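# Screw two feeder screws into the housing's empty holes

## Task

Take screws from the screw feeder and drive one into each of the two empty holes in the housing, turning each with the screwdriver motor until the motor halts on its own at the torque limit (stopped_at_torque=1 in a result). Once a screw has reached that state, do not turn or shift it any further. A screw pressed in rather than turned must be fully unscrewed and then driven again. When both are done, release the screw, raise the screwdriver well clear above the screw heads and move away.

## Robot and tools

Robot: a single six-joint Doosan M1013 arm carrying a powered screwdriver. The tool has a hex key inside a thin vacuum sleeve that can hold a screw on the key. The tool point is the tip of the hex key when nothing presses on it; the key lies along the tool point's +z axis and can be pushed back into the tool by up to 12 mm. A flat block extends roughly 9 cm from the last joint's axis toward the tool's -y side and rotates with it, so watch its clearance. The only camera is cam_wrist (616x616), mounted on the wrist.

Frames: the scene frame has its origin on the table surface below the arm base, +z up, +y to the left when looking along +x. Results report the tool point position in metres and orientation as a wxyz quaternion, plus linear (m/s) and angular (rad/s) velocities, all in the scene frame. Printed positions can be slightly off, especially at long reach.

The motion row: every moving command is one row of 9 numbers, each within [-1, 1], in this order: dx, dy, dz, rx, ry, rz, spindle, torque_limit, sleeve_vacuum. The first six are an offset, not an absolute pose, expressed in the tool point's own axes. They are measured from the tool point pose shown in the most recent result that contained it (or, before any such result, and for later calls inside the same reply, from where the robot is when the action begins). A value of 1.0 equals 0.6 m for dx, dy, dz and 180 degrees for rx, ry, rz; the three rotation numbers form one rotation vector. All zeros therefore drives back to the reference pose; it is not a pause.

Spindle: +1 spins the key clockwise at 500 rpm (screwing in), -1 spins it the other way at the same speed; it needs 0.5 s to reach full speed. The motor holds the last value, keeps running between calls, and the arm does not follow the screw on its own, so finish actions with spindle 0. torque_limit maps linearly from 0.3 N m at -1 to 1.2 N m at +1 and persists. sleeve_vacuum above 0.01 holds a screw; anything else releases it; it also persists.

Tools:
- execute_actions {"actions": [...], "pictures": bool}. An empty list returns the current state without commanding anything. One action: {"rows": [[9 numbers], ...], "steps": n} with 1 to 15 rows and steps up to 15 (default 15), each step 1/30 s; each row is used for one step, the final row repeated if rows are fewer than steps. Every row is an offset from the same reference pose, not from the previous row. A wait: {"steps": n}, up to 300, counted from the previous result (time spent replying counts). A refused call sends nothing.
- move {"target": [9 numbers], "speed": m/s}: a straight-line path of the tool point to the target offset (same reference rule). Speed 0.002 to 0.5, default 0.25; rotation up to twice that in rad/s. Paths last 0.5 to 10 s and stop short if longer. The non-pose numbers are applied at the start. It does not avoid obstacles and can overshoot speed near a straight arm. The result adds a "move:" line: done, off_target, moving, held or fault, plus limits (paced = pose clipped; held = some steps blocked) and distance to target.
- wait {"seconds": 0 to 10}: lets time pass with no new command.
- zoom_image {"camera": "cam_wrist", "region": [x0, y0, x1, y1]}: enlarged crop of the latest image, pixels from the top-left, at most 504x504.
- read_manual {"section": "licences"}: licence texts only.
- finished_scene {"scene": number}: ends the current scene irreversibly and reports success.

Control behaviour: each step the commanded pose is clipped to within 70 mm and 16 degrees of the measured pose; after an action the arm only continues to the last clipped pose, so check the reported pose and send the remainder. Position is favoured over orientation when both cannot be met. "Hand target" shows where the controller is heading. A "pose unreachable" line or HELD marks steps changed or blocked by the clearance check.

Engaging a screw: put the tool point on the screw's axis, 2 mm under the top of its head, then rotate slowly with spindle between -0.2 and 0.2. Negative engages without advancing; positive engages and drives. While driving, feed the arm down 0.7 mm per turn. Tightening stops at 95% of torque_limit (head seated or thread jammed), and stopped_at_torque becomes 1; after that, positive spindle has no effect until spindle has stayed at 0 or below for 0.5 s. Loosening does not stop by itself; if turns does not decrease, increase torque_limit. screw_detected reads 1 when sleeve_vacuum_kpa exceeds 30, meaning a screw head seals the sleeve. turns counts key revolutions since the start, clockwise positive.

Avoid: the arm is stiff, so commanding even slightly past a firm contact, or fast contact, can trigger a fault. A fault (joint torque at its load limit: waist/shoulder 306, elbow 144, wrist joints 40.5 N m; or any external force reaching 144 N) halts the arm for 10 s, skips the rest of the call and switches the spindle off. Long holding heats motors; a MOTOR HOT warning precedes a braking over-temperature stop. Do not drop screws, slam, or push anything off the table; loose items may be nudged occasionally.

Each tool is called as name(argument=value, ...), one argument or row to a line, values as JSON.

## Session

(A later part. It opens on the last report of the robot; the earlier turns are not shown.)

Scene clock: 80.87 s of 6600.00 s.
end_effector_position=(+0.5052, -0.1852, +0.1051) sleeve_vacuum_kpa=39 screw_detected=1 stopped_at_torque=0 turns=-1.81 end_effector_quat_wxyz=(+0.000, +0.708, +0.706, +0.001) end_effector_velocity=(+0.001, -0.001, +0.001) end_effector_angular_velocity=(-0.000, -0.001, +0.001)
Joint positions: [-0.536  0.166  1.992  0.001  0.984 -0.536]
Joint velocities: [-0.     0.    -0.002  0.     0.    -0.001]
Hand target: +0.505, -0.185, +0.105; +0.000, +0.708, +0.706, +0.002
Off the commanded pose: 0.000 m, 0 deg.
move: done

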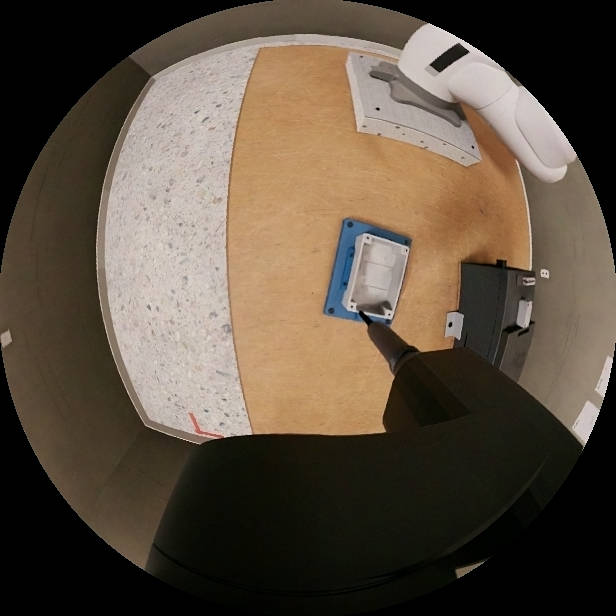

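move(
  target=[-0.0066,0,0.025,0,0,0,0,0,1],
  speed=0.03,
)

zoom_image(
  camera="cam_wrist",
  region=[335,290,385,340],
)

move(
  target=[0,0,0.012,0,0,0,0,0,1],
  speed=0.01,
)

zoom_image(
  camera="cam_wrist",
  region=[335,290,385,340],
)

Scene clock: 88.77 s of 6600.00 s.
end_effector_position=(+0.5053, -0.1892, +0.0901) sleeve_vacuum_kpa=39 screw_detected=1 stopped_at_torque=0 turns=-1.81 end_effector_quat_wxyz=(+0.000, +0.708, +0.706, +0.002) end_effector_velocity=(+0.001, -0.000, +0.000) end_effector_angular_velocity=(-0.000, -0.001, +0.000)
Joint positions: [-0.542  0.184  2.002  0.001  0.956 -0.542]
Joint velocities: [-0.     0.    -0.001  0.    -0.001 -0.   ]
Hand target: +0.505, -0.189, +0.090; +0.000, +0.708, +0.706, +0.001
Off the commanded pose: 0.000 m, 0 deg.
After step 90, 4.13 s passed at rest.
move: done

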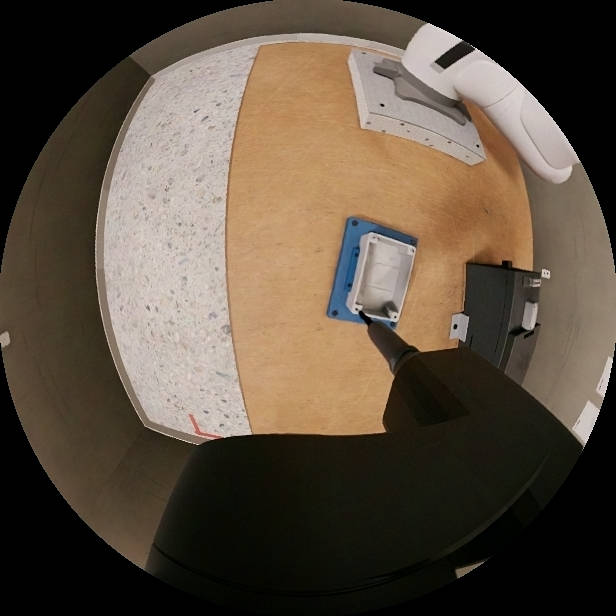

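Region (335, 290, 385, 340) of cam_wrist's 616x616 image, scaled by 10.080, with more detail than that image has.

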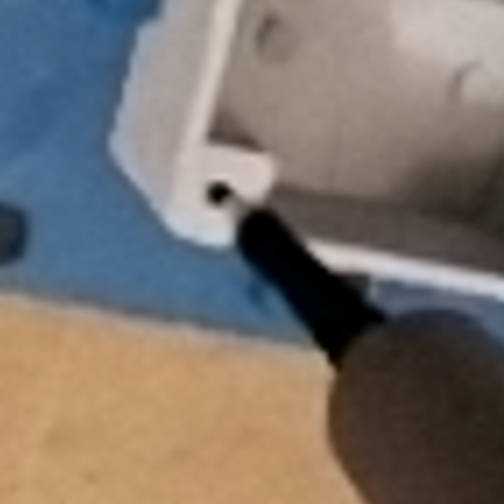

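Scene clock: 89.70 s of 6600.00 s.
end_effector_position=(+0.5053, -0.1892, +0.0829) sleeve_vacuum_kpa=39 screw_detected=1 stopped_at_torque=0 turns=-1.81 end_effector_quat_wxyz=(+0.000, +0.708, +0.706, +0.002) end_effector_velocity=(+0.001, -0.000, +0.000) end_effector_angular_velocity=(-0.000, -0.001, -0.001)
Joint positions: [-0.542  0.192  2.009  0.001  0.942 -0.542]
Joint velocities: [-0.     0.    -0.     0.    -0.     0.001]
Hand target: +0.505, -0.189, +0.083; +0.000, +0.708, +0.706, +0.001
Off the commanded pose: 0.000 m, 0 deg.
move: done

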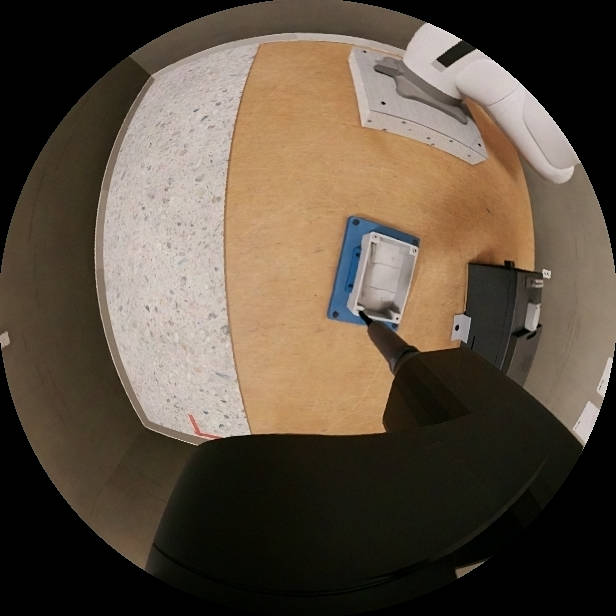

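Region (335, 290, 385, 340) of cam_wrist's 616x616 image, scaled by 10.080, with more detail than that image has.

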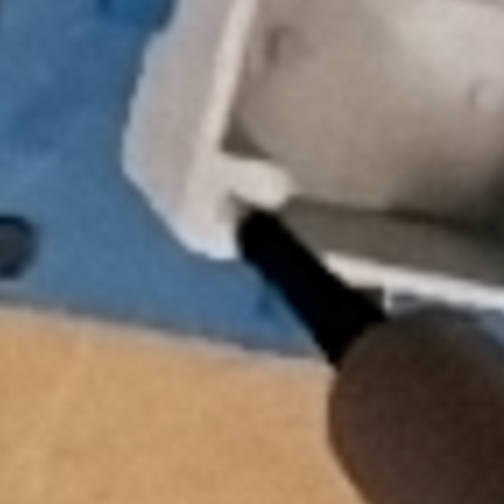

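move(
  target=[0,0,0.007,0,0,0,0,0,1],
  speed=0.006,
)

zoom_image(
  camera="cam_wrist",
  region=[335,290,385,340],
)

Scene clock: 93.17 s of 6600.00 s.
end_effector_position=(+0.5053, -0.1892, +0.0787) sleeve_vacuum_kpa=39 screw_detected=1 stopped_at_torque=0 turns=-1.81 end_effector_quat_wxyz=(+0.000, +0.708, +0.706, +0.001) end_effector_velocity=(-0.000, -0.000, -0.000) end_effector_angular_velocity=(-0.000, +0.001, +0.001)
Joint positions: [-0.542  0.196  2.013  0.001  0.934 -0.542]
Joint velocities: [-0.     0.     0.    -0.001  0.    -0.   ]
Hand target: +0.505, -0.189, +0.079; +0.000, +0.708, +0.706, +0.001
Off the commanded pose: 0.000 m, 0 deg.
move: done

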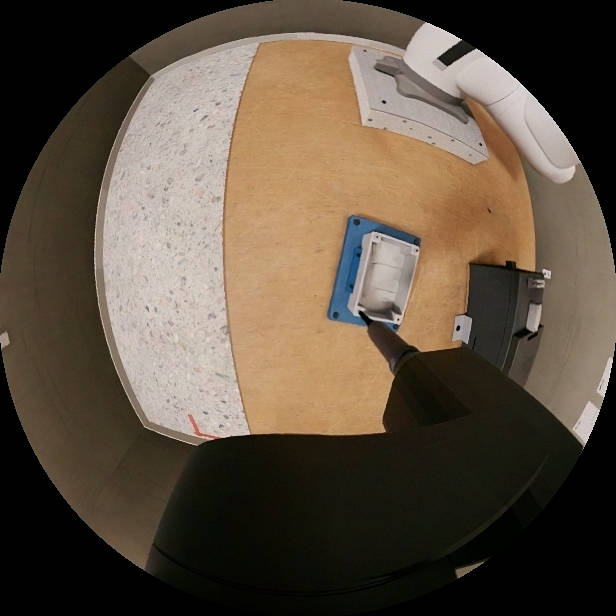

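Region (335, 290, 385, 340) of cam_wrist's 616x616 image, scaled by 10.080, with more detail than that image has.

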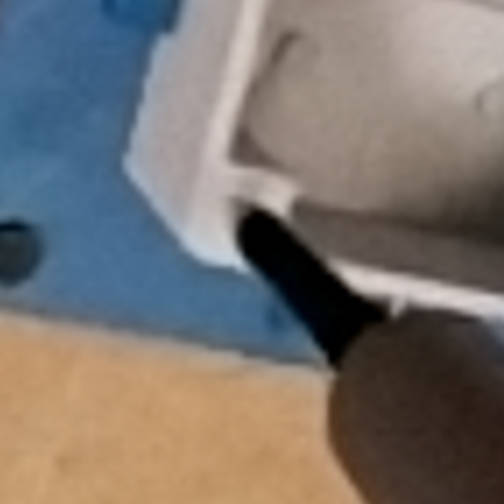

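No contact yet.

move(
  target=[0.001,0.001,0.007,0,0,0,0,0,1],
  speed=0.006,
)

zoom_image(
  camera="cam_wrist",
  region=[335,290,385,340],
)

Scene clock: 96.67 s of 6600.00 s.
end_effector_position=(+0.5059, -0.1886, +0.0745) sleeve_vacuum_kpa=39 screw_detected=1 stopped_at_torque=0 turns=-1.81 end_effector_quat_wxyz=(+0.000, +0.708, +0.706, +0.001) end_effector_velocity=(-0.000, +0.000, -0.000) end_effector_angular_velocity=(+0.000, +0.001, +0.000)
Joint positions: [-0.54   0.201  2.016  0.001  0.926 -0.54 ]
Joint velocities: [ 0.     0.     0.001 -0.    -0.     0.   ]
Hand target: +0.506, -0.189, +0.074; +0.000, +0.708, +0.706, +0.001
Off the commanded pose: 0.000 m, 0 deg.
move: done

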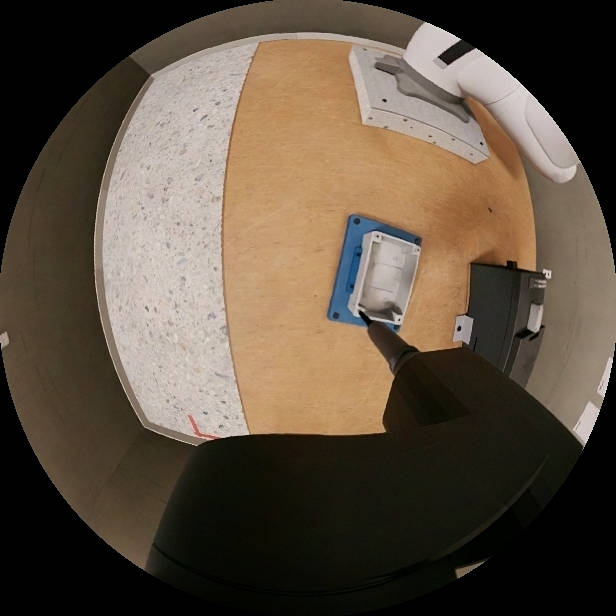

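Region (335, 290, 385, 340) of cam_wrist's 616x616 image, scaled by 10.080, with more detail than that image has.

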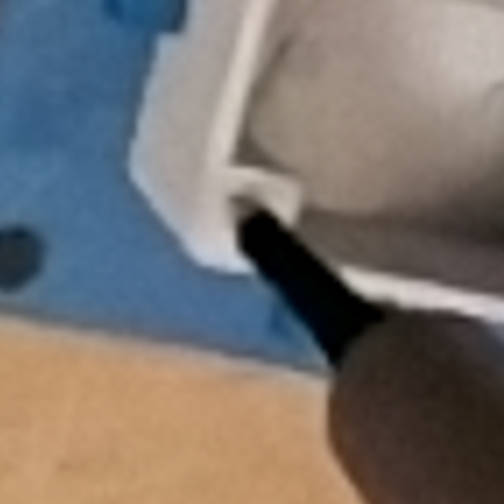

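move(
  target=[0.0025,0.003,-0.001,0,0,0,0,0,1],
  speed=0.006,
)

zoom_image(
  camera="cam_wrist",
  region=[335,290,385,340],
)

move(
  target=[0,0,0.007,0,0,0,0,0,1],
  speed=0.006,
)

zoom_image(
  camera="cam_wrist",
  region=[335,290,385,340],
)

Scene clock: 102.73 s of 6600.00 s.
end_effector_position=(+0.5077, -0.1871, +0.0751) sleeve_vacuum_kpa=39 screw_detected=1 stopped_at_torque=0 turns=-1.81 end_effector_quat_wxyz=(+0.000, +0.708, +0.706, +0.001) end_effector_velocity=(+0.000, -0.000, -0.000) end_effector_angular_velocity=(-0.000, -0.001, +0.000)
Joint positions: [-0.537  0.201  2.014  0.001  0.927 -0.536]
Joint velocities: [ 0.    -0.     0.     0.    -0.001 -0.   ]
Hand target: +0.508, -0.187, +0.075; +0.000, +0.708, +0.706, +0.001
Off the commanded pose: 0.000 m, 0 deg.
After step 90, 2.37 s passed at rest.
move: done

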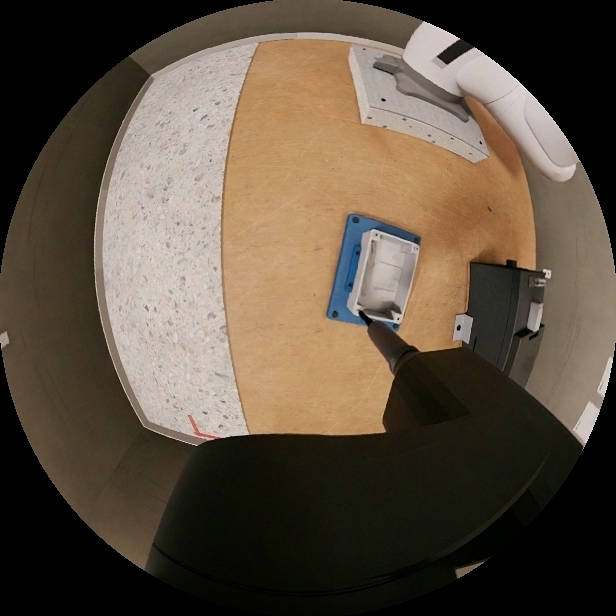

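Region (335, 290, 385, 340) of cam_wrist's 616x616 image, scaled by 10.080, with more detail than that image has.

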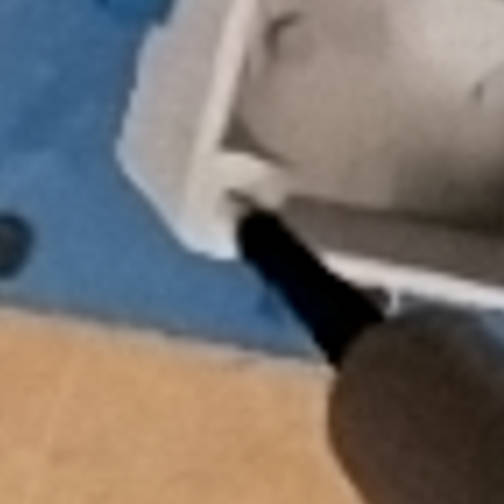

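Scene clock: 103.67 s of 6600.00 s.
end_effector_position=(+0.5078, -0.1871, +0.0709) sleeve_vacuum_kpa=39 screw_detected=1 stopped_at_torque=0 turns=-1.81 end_effector_quat_wxyz=(+0.000, +0.708, +0.706, +0.001) end_effector_velocity=(-0.001, +0.000, -0.000) end_effector_angular_velocity=(+0.000, +0.001, +0.001)
Joint positions: [-0.537  0.206  2.017  0.001  0.919 -0.536]
Joint velocities: [-0.     0.     0.    -0.001  0.001 -0.   ]
Hand target: +0.508, -0.187, +0.071; +0.000, +0.708, +0.706, +0.001
Off the commanded pose: 0.000 m, 0 deg.
move: done

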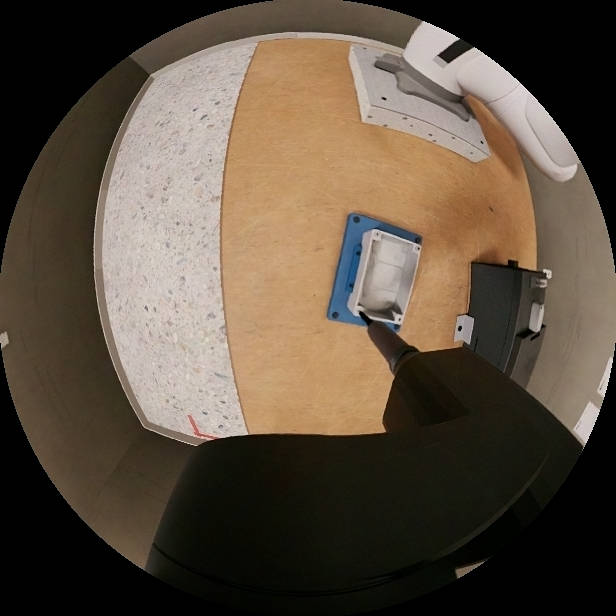

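Region (335, 290, 385, 340) of cam_wrist's 616x616 image, scaled by 10.080, with more detail than that image has.

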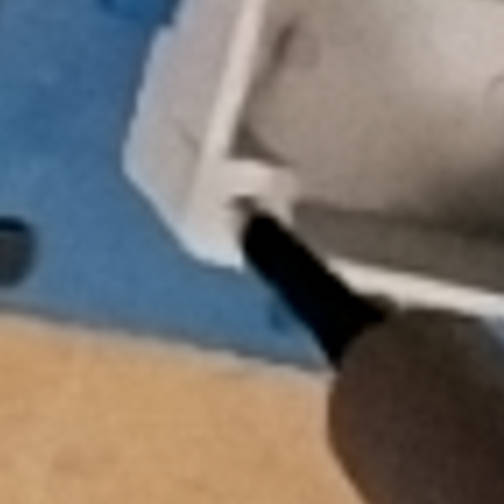

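Contact near .074, appears centred. Drive partway.

move(
  target=[0,-0.0005,0.008,0,0,0,0.35,0,1],
  speed=0.002,
)

move(
  target=[0,0,0,0,0,0,0,0,1],
)

zoom_image(
  camera="cam_wrist",
  region=[335,290,385,340],
)

Scene clock: 109.37 s of 6600.00 s.
end_effector_position=(+0.5075, -0.1871, +0.0661) sleeve_vacuum_kpa=40 screw_detected=1 stopped_at_torque=0 turns=5.66 end_effector_quat_wxyz=(+0.000, +0.708, +0.706, +0.001) end_effector_velocity=(-0.000, +0.000, -0.001) end_effector_angular_velocity=(+0.000, +0.000, -0.000)
Joint positions: [-0.537  0.211  2.022  0.001  0.91  -0.537]
Joint velocities: [-0.     0.     0.002  0.    -0.001  0.   ]
Hand target: +0.507, -0.187, +0.066; +0.000, +0.708, +0.706, +0.001
Off the commanded pose: 0.000 m, 0 deg.
After step 90, 0.07 s passed at rest.
move: done

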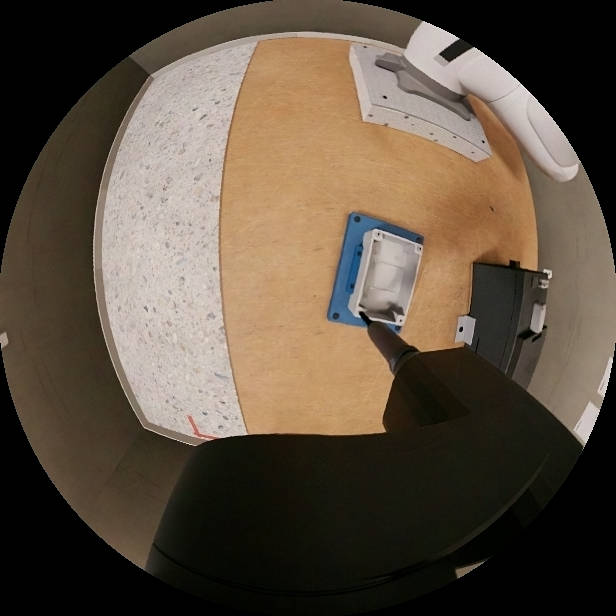

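Scene clock: 110.10 s of 6600.00 s.
end_effector_position=(+0.5075, -0.1871, +0.0661) sleeve_vacuum_kpa=40 screw_detected=1 stopped_at_torque=0 turns=6.34 end_effector_quat_wxyz=(+0.000, +0.708, +0.706, +0.001) end_effector_velocity=(+0.000, -0.000, +0.000) end_effector_angular_velocity=(-0.001, -0.001, +0.002)
Joint positions: [-0.537  0.211  2.022  0.001  0.91  -0.537]
Joint velocities: [ 0.    -0.    -0.001 -0.    -0.    -0.002]
Hand target: +0.507, -0.187, +0.066; +0.000, +0.708, +0.706, +0.001
Off the commanded pose: 0.000 m, 0 deg.
move: done

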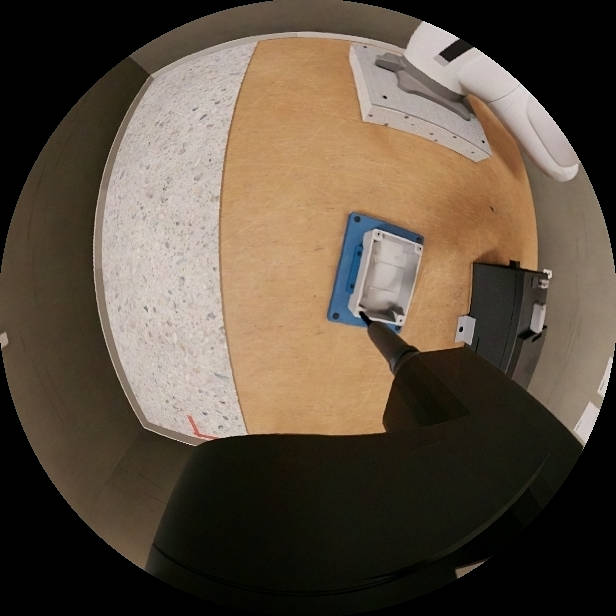

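Region (335, 290, 385, 340) of cam_wrist's 616x616 image, scaled by 10.080, with more detail than that image has.

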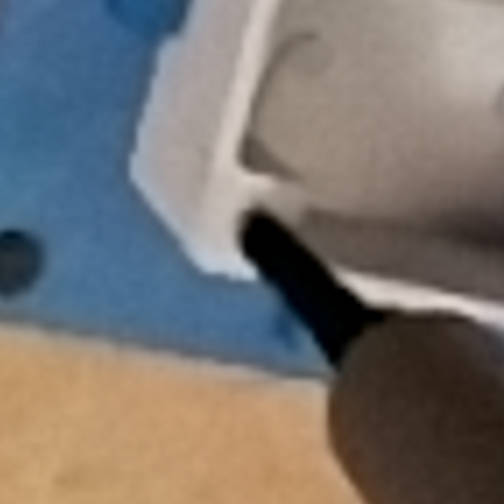

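Going in.

move(
  target=[0,0,0.013,0,0,0,0.5,0,1],
  speed=0.003,
)

Scene clock: 115.10 s of 6600.00 s.
end_effector_position=(+0.5075, -0.1871, +0.0583) sleeve_vacuum_kpa=40 screw_detected=1 stopped_at_torque=1 turns=11.81 end_effector_quat_wxyz=(+0.000, +0.708, +0.706, +0.001) end_effector_velocity=(+0.001, -0.001, +0.000) end_effector_angular_velocity=(-0.001, -0.002, -0.001)
Joint positions: [-0.537  0.22   2.028  0.001  0.895 -0.537]
Joint velocities: [-0.     0.    -0.001  0.    -0.001  0.001]
Hand target: +0.507, -0.187, +0.058; +0.000, +0.708, +0.706, +0.001
Off the commanded pose: 0.000 m, 0 deg.
move: done

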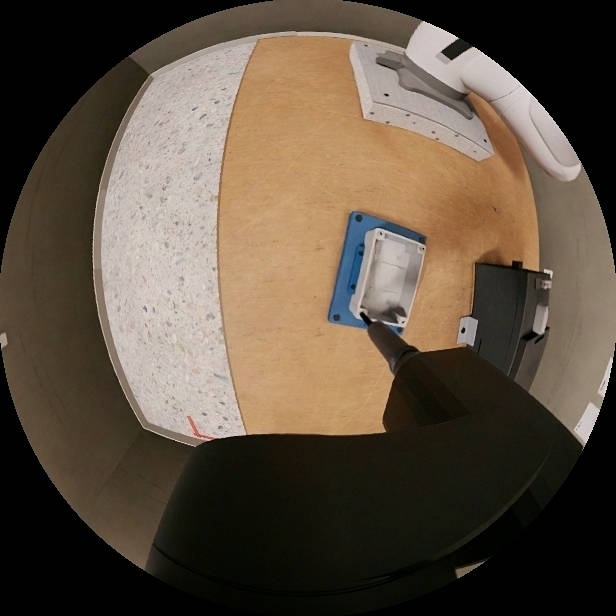

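move(
  target=[0,0,-0.22,0,0,0,0,0,0],
  speed=0.12,
)

move(
  target=[0.579,-0.1255,0,0,0,0,0,0,0],
)

move(
  target=[0,0,0.0235,0,0,0,0,0,1],
)

zoom_image(
  camera="cam_wrist",
  region=[310,270,390,350],
)

Scene clock: 122.87 s of 6600.00 s.
end_effector_position=(+0.5070, -0.1870, +0.1903) sleeve_vacuum_kpa=0 screw_detected=0 stopped_at_torque=1 turns=11.81 end_effector_quat_wxyz=(+0.000, +0.708, +0.706, +0.002) end_effector_velocity=(-0.000, +0.000, +0.000) end_effector_angular_velocity=(+0.001, +0.001, +0.002)
Joint positions: [-0.537  0.099  1.896  0.001  1.148 -0.537]
Joint velocities: [ 0.    -0.    -0.     0.     0.001 -0.002]
Hand target: +0.507, -0.187, +0.190; +0.000, +0.708, +0.706, +0.002
Off the commanded pose: 0.000 m, 0 deg.
After step 90, 3.33 s passed at rest.
move: done

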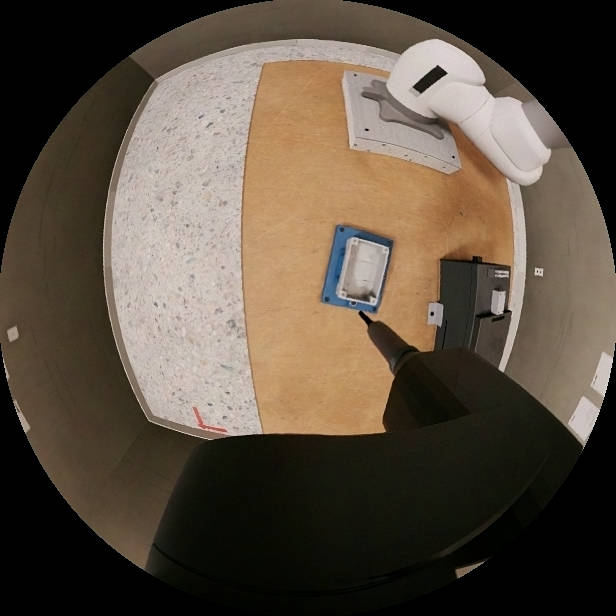

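Scene clock: 124.70 s of 6600.00 s.
end_effector_position=(+0.4320, +0.1600, +0.1898) sleeve_vacuum_kpa=0 screw_detected=0 stopped_at_torque=1 turns=11.81 end_effector_quat_wxyz=(+0.000, +0.708, +0.706, +0.001) end_effector_velocity=(+0.000, -0.000, -0.000) end_effector_angular_velocity=(-0.002, +0.000, +0.001)
Joint positions: [ 0.116 -0.114  2.107  0.001  1.149  0.117]
Joint velocities: [ 0.001  0.001 -0.001 -0.003  0.001  0.001]
Hand target: +0.432, +0.160, +0.190; +0.000, +0.708, +0.706, +0.001
Off the commanded pose: 0.002 m, 0 deg.
move: done

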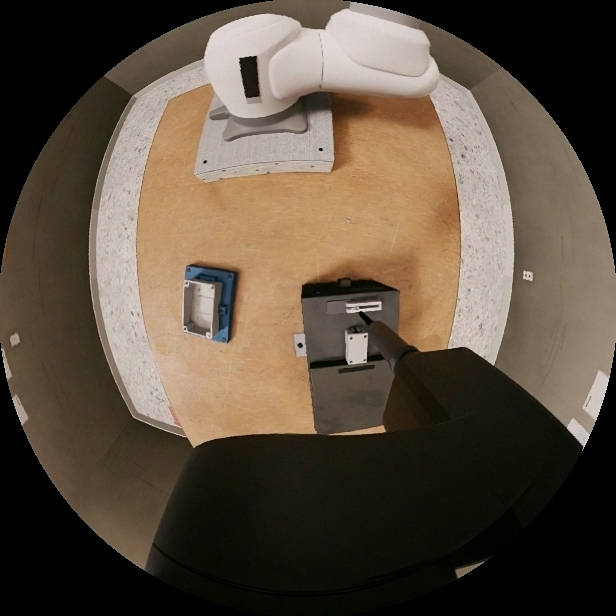

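Scene clock: 125.40 s of 6600.00 s.
end_effector_position=(+0.4320, +0.1600, +0.1757) sleeve_vacuum_kpa=14 screw_detected=0 stopped_at_torque=1 turns=11.81 end_effector_quat_wxyz=(+0.000, +0.708, +0.706, +0.001) end_effector_velocity=(-0.001, -0.000, -0.001) end_effector_angular_velocity=(-0.001, +0.001, +0.001)
Joint positions: [ 0.116 -0.102  2.126  0.001  1.12   0.117]
Joint velocities: [-0.     0.     0.001 -0.001  0.    -0.001]
Hand target: +0.432, +0.160, +0.176; +0.000, +0.708, +0.706, +0.001
Off the commanded pose: 0.000 m, 0 deg.
move: done

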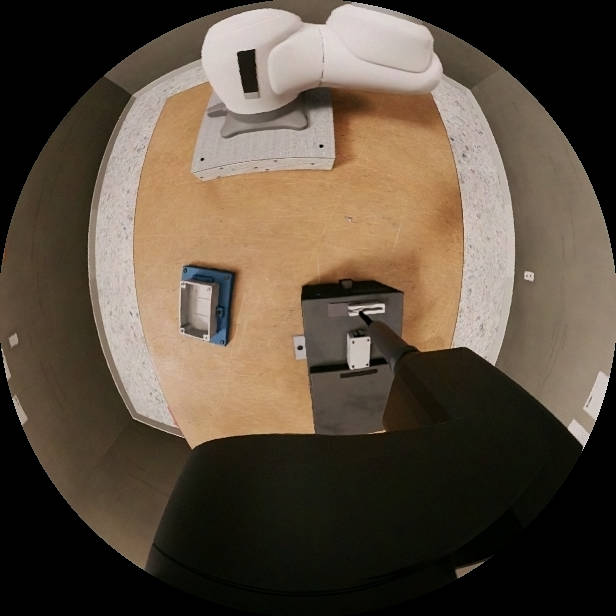

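Region (310, 270, 390, 350) of cam_wrist's 616x616 image, scaled by 6.300, with more detail than that image has.

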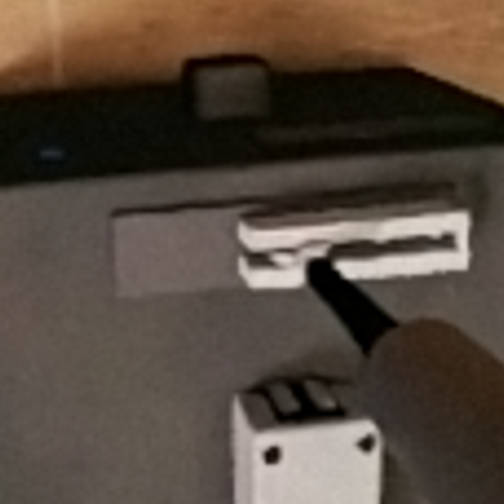

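move(
  target=[0.001,0.0004,0.027,0,0,0,-0.15,0,1],
  speed=0.008,
)

move(
  target=[0,0,-0.05,0,0,0,0,0,1],
  speed=0.04,
)

move(
  target=[-0.4715,0.148,0,0,0,0,0,0,1],
)

move(
  target=[0,0,0.1795,0,0,0,0,0,1],
  speed=0.12,
)

zoom_image(
  camera="cam_wrist",
  region=[335,290,385,340],
)

Scene clock: 133.73 s of 6600.00 s.
end_effector_position=(+0.4324, +0.1606, +0.1595) sleeve_vacuum_kpa=14 screw_detected=0 stopped_at_torque=1 turns=9.04 end_effector_quat_wxyz=(+0.000, +0.708, +0.706, +0.001) end_effector_velocity=(+0.000, +0.000, -0.000) end_effector_angular_velocity=(+0.001, -0.000, -0.001)
Joint positions: [ 0.117 -0.088  2.145  0.001  1.086  0.118]
Joint velocities: [-0.     0.     0.     0.001 -0.001  0.   ]
Hand target: +0.432, +0.161, +0.160; +0.000, +0.708, +0.706, +0.001
Off the commanded pose: 0.000 m, 0 deg.
After step 90, 3.10 s passed at rest.
move: done

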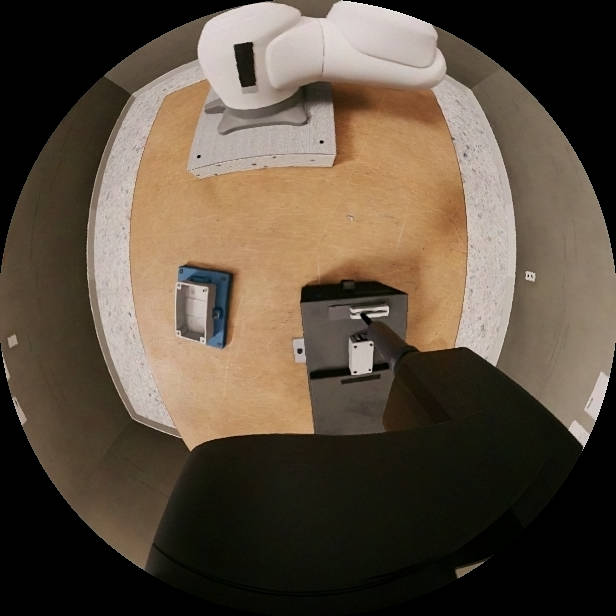

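Scene clock: 134.97 s of 6600.00 s.
end_effector_position=(+0.4322, +0.1606, +0.1895) sleeve_vacuum_kpa=39 screw_detected=1 stopped_at_torque=1 turns=8.75 end_effector_quat_wxyz=(+0.000, +0.708, +0.706, +0.001) end_effector_velocity=(+0.001, -0.000, +0.001) end_effector_angular_velocity=(-0.001, -0.001, +0.001)
Joint positions: [ 0.117 -0.113  2.107  0.001  1.149  0.118]
Joint velocities: [-0.    -0.    -0.001 -0.001  0.001 -0.001]
Hand target: +0.432, +0.161, +0.190; +0.000, +0.708, +0.706, +0.001
Off the commanded pose: 0.000 m, 0 deg.
move: done

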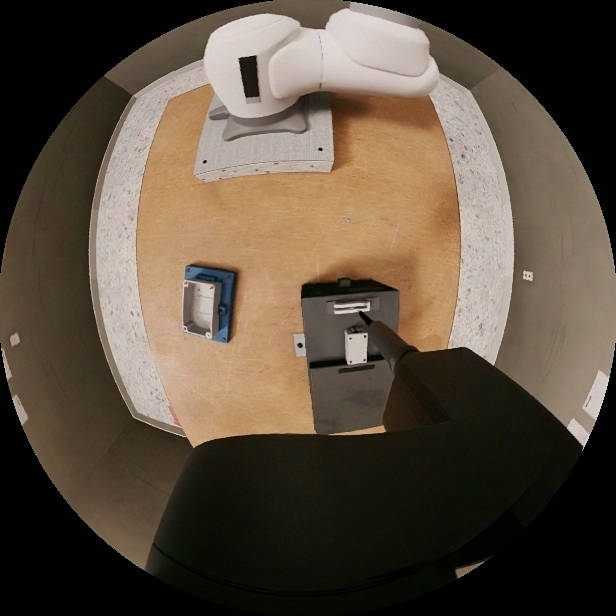

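Scene clock: 136.57 s of 6600.00 s.
end_effector_position=(+0.5208, -0.1220, +0.1900) sleeve_vacuum_kpa=39 screw_detected=1 stopped_at_torque=1 turns=8.75 end_effector_quat_wxyz=(+0.000, +0.708, +0.706, +0.001) end_effector_velocity=(-0.001, -0.000, -0.001) end_effector_angular_velocity=(+0.000, +0.001, +0.000)
Joint positions: [-0.423  0.077  1.921  0.001  1.145 -0.423]
Joint velocities: [-0.001  0.001  0.    -0.     0.    -0.001]
Hand target: +0.521, -0.122, +0.190; +0.000, +0.708, +0.706, +0.001
Off the commanded pose: 0.001 m, 0 deg.
move: done

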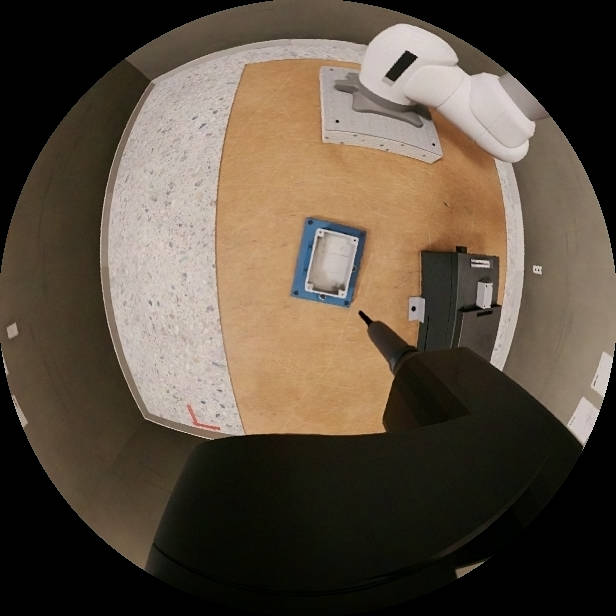

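Scene clock: 137.80 s of 6600.00 s.
end_effector_position=(+0.5212, -0.1221, +0.0824) sleeve_vacuum_kpa=39 screw_detected=1 stopped_at_torque=1 turns=8.75 end_effector_quat_wxyz=(+0.000, +0.708, +0.706, +0.001) end_effector_velocity=(+0.001, -0.000, +0.000) end_effector_angular_velocity=(-0.000, -0.001, +0.000)
Joint positions: [-0.423  0.173  2.033  0.001  0.936 -0.423]
Joint velocities: [-0.     0.001 -0.001  0.001 -0.001 -0.001]
Hand target: +0.521, -0.122, +0.082; +0.000, +0.708, +0.706, +0.001
Off the commanded pose: 0.000 m, 0 deg.
move: done

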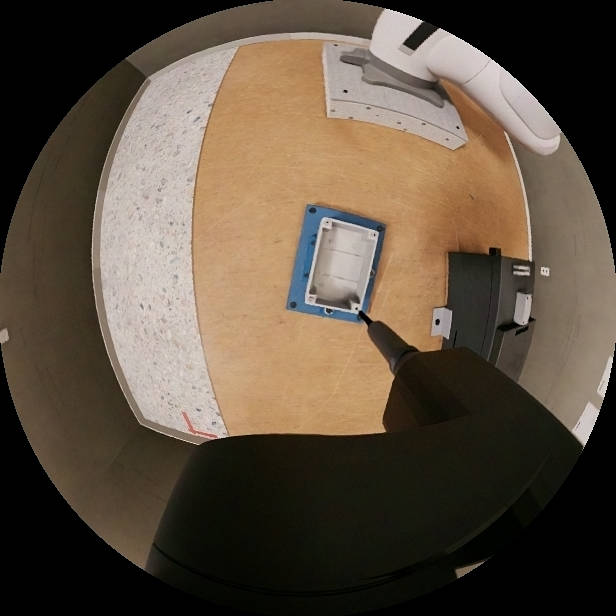

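Region (335, 290, 385, 340) of cam_wrist's 616x616 image, scaled by 10.080, with more detail than that image has.

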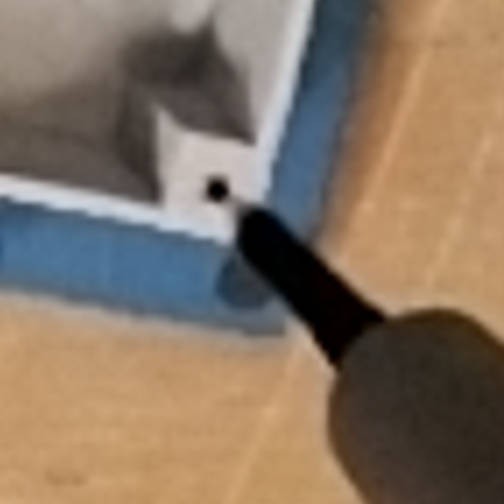

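move(
  target=[-0.0007,-0.0013,0.0185,0,0,0,0,0,1],
  speed=0.008,
)

move(
  target=[0,0,0.008,0,0,0,0.35,0,1],
  speed=0.002,
)

move(
  target=[0,0,0.007,0,0,0,0.45,0,1],
  speed=0.002,
)

zoom_image(
  camera="cam_wrist",
  region=[335,290,385,340],
)

Scene clock: 144.23 s of 6600.00 s.
end_effector_position=(+0.5204, -0.1226, +0.0713) sleeve_vacuum_kpa=39 screw_detected=1 stopped_at_torque=1 turns=8.75 end_effector_quat_wxyz=(+0.000, +0.708, +0.706, +0.001) end_effector_velocity=(+0.001, -0.001, +0.000) end_effector_angular_velocity=(-0.001, -0.001, -0.002)
Joint positions: [-0.425  0.184  2.044  0.001  0.914 -0.424]
Joint velocities: [-0.001  0.    -0.001 -0.001 -0.001  0.002]
Hand target: +0.520, -0.123, +0.071; +0.000, +0.708, +0.706, +0.001
Off the commanded pose: 0.000 m, 0 deg.
After step 90, 1.83 s passed at rest.
move: done

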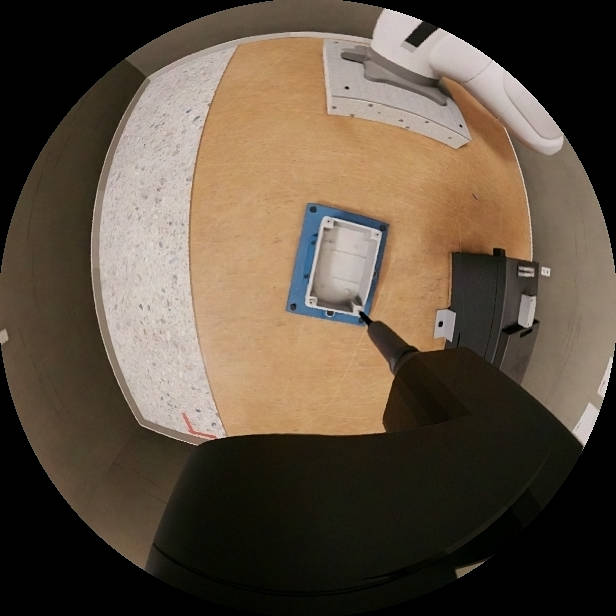

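Scene clock: 146.87 s of 6600.00 s.
end_effector_position=(+0.5204, -0.1226, +0.0665) sleeve_vacuum_kpa=40 screw_detected=1 stopped_at_torque=0 turns=16.22 end_effector_quat_wxyz=(+0.000, +0.708, +0.706, +0.001) end_effector_velocity=(-0.000, -0.000, -0.000) end_effector_angular_velocity=(-0.001, +0.000, -0.000)
Joint positions: [-0.425  0.19   2.048  0.001  0.905 -0.424]
Joint velocities: [ 0.     0.     0.001 -0.001 -0.001  0.001]
Hand target: +0.520, -0.123, +0.066; +0.000, +0.708, +0.706, +0.001
Off the commanded pose: 0.000 m, 0 deg.
move: done

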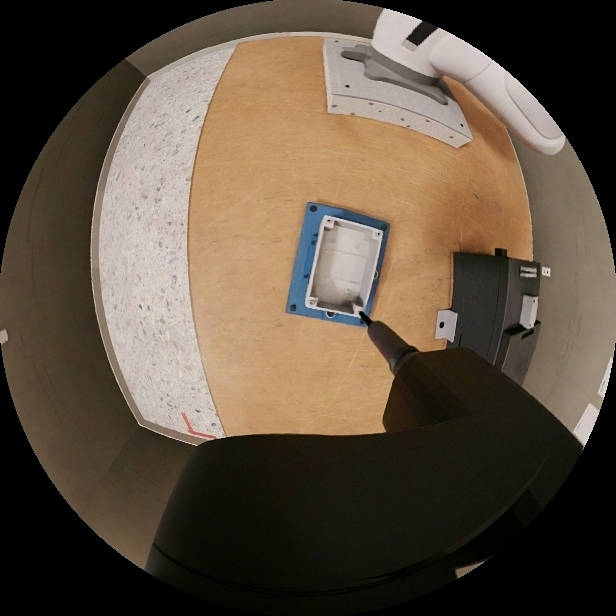

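Scene clock: 149.43 s of 6600.00 s.
end_effector_position=(+0.5205, -0.1226, +0.0623) sleeve_vacuum_kpa=40 screw_detected=1 stopped_at_torque=1 turns=22.31 end_effector_quat_wxyz=(+0.000, +0.709, +0.706, +0.001) end_effector_velocity=(+0.001, -0.001, +0.001) end_effector_angular_velocity=(-0.001, -0.001, +0.001)
Joint positions: [-0.425  0.194  2.052  0.001  0.896 -0.424]
Joint velocities: [-0.    -0.    -0.002 -0.     0.001 -0.002]
Hand target: +0.520, -0.123, +0.062; +0.000, +0.709, +0.706, +0.001
Off the commanded pose: 0.000 m, 0 deg.
move: done

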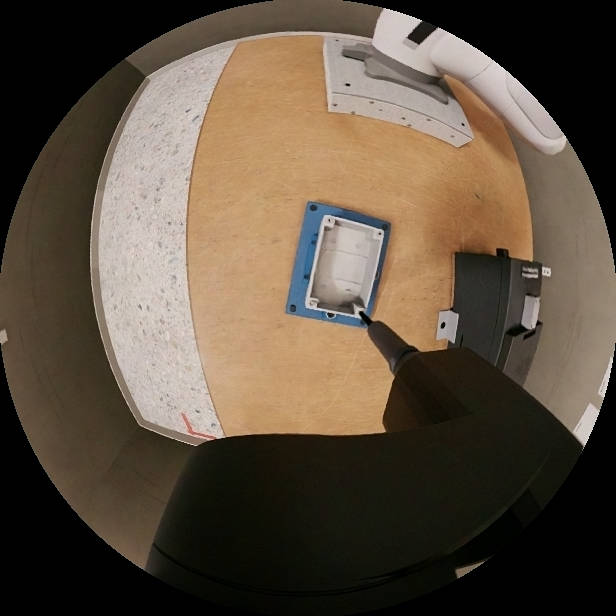

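Region (335, 290, 385, 340) of cam_wrist's 616x616 image, scaled by 10.080, with more detail than that image has.

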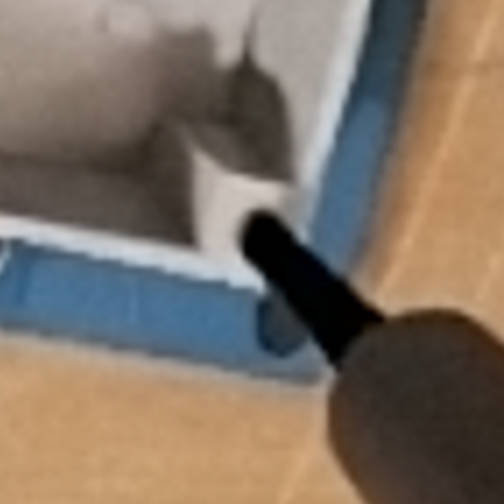

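move(
  target=[0,0,-0.3,0,0,0,0,0,0],
  speed=0.12,
)

finished_scene(
  scene=1,
)

Scene clock: 155.00 s of 6600.00 s.
end_effector_position=(+0.5199, -0.1224, +0.2422) sleeve_vacuum_kpa=0 screw_detected=0 stopped_at_torque=1 turns=22.31 end_effector_quat_wxyz=(+0.000, +0.708, +0.706, +0.002) end_effector_velocity=(+0.000, +0.000, +0.000) end_effector_angular_velocity=(+0.001, +0.000, -0.002)
Joint positions: [-0.424  0.043  1.856  0.001  1.243 -0.424]
Joint velocities: [ 0.    -0.    -0.     0.001  0.001  0.002]
Hand target: +0.520, -0.122, +0.242; +0.000, +0.708, +0.706, +0.001
Off the commanded pose: 0.000 m, 0 deg.
After step 90, 0.73 s passed at rest.
move: done

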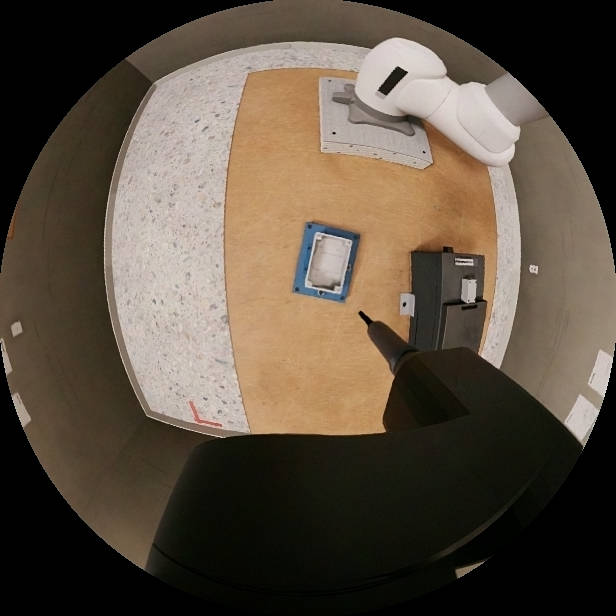

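The scene is finished: the task was done.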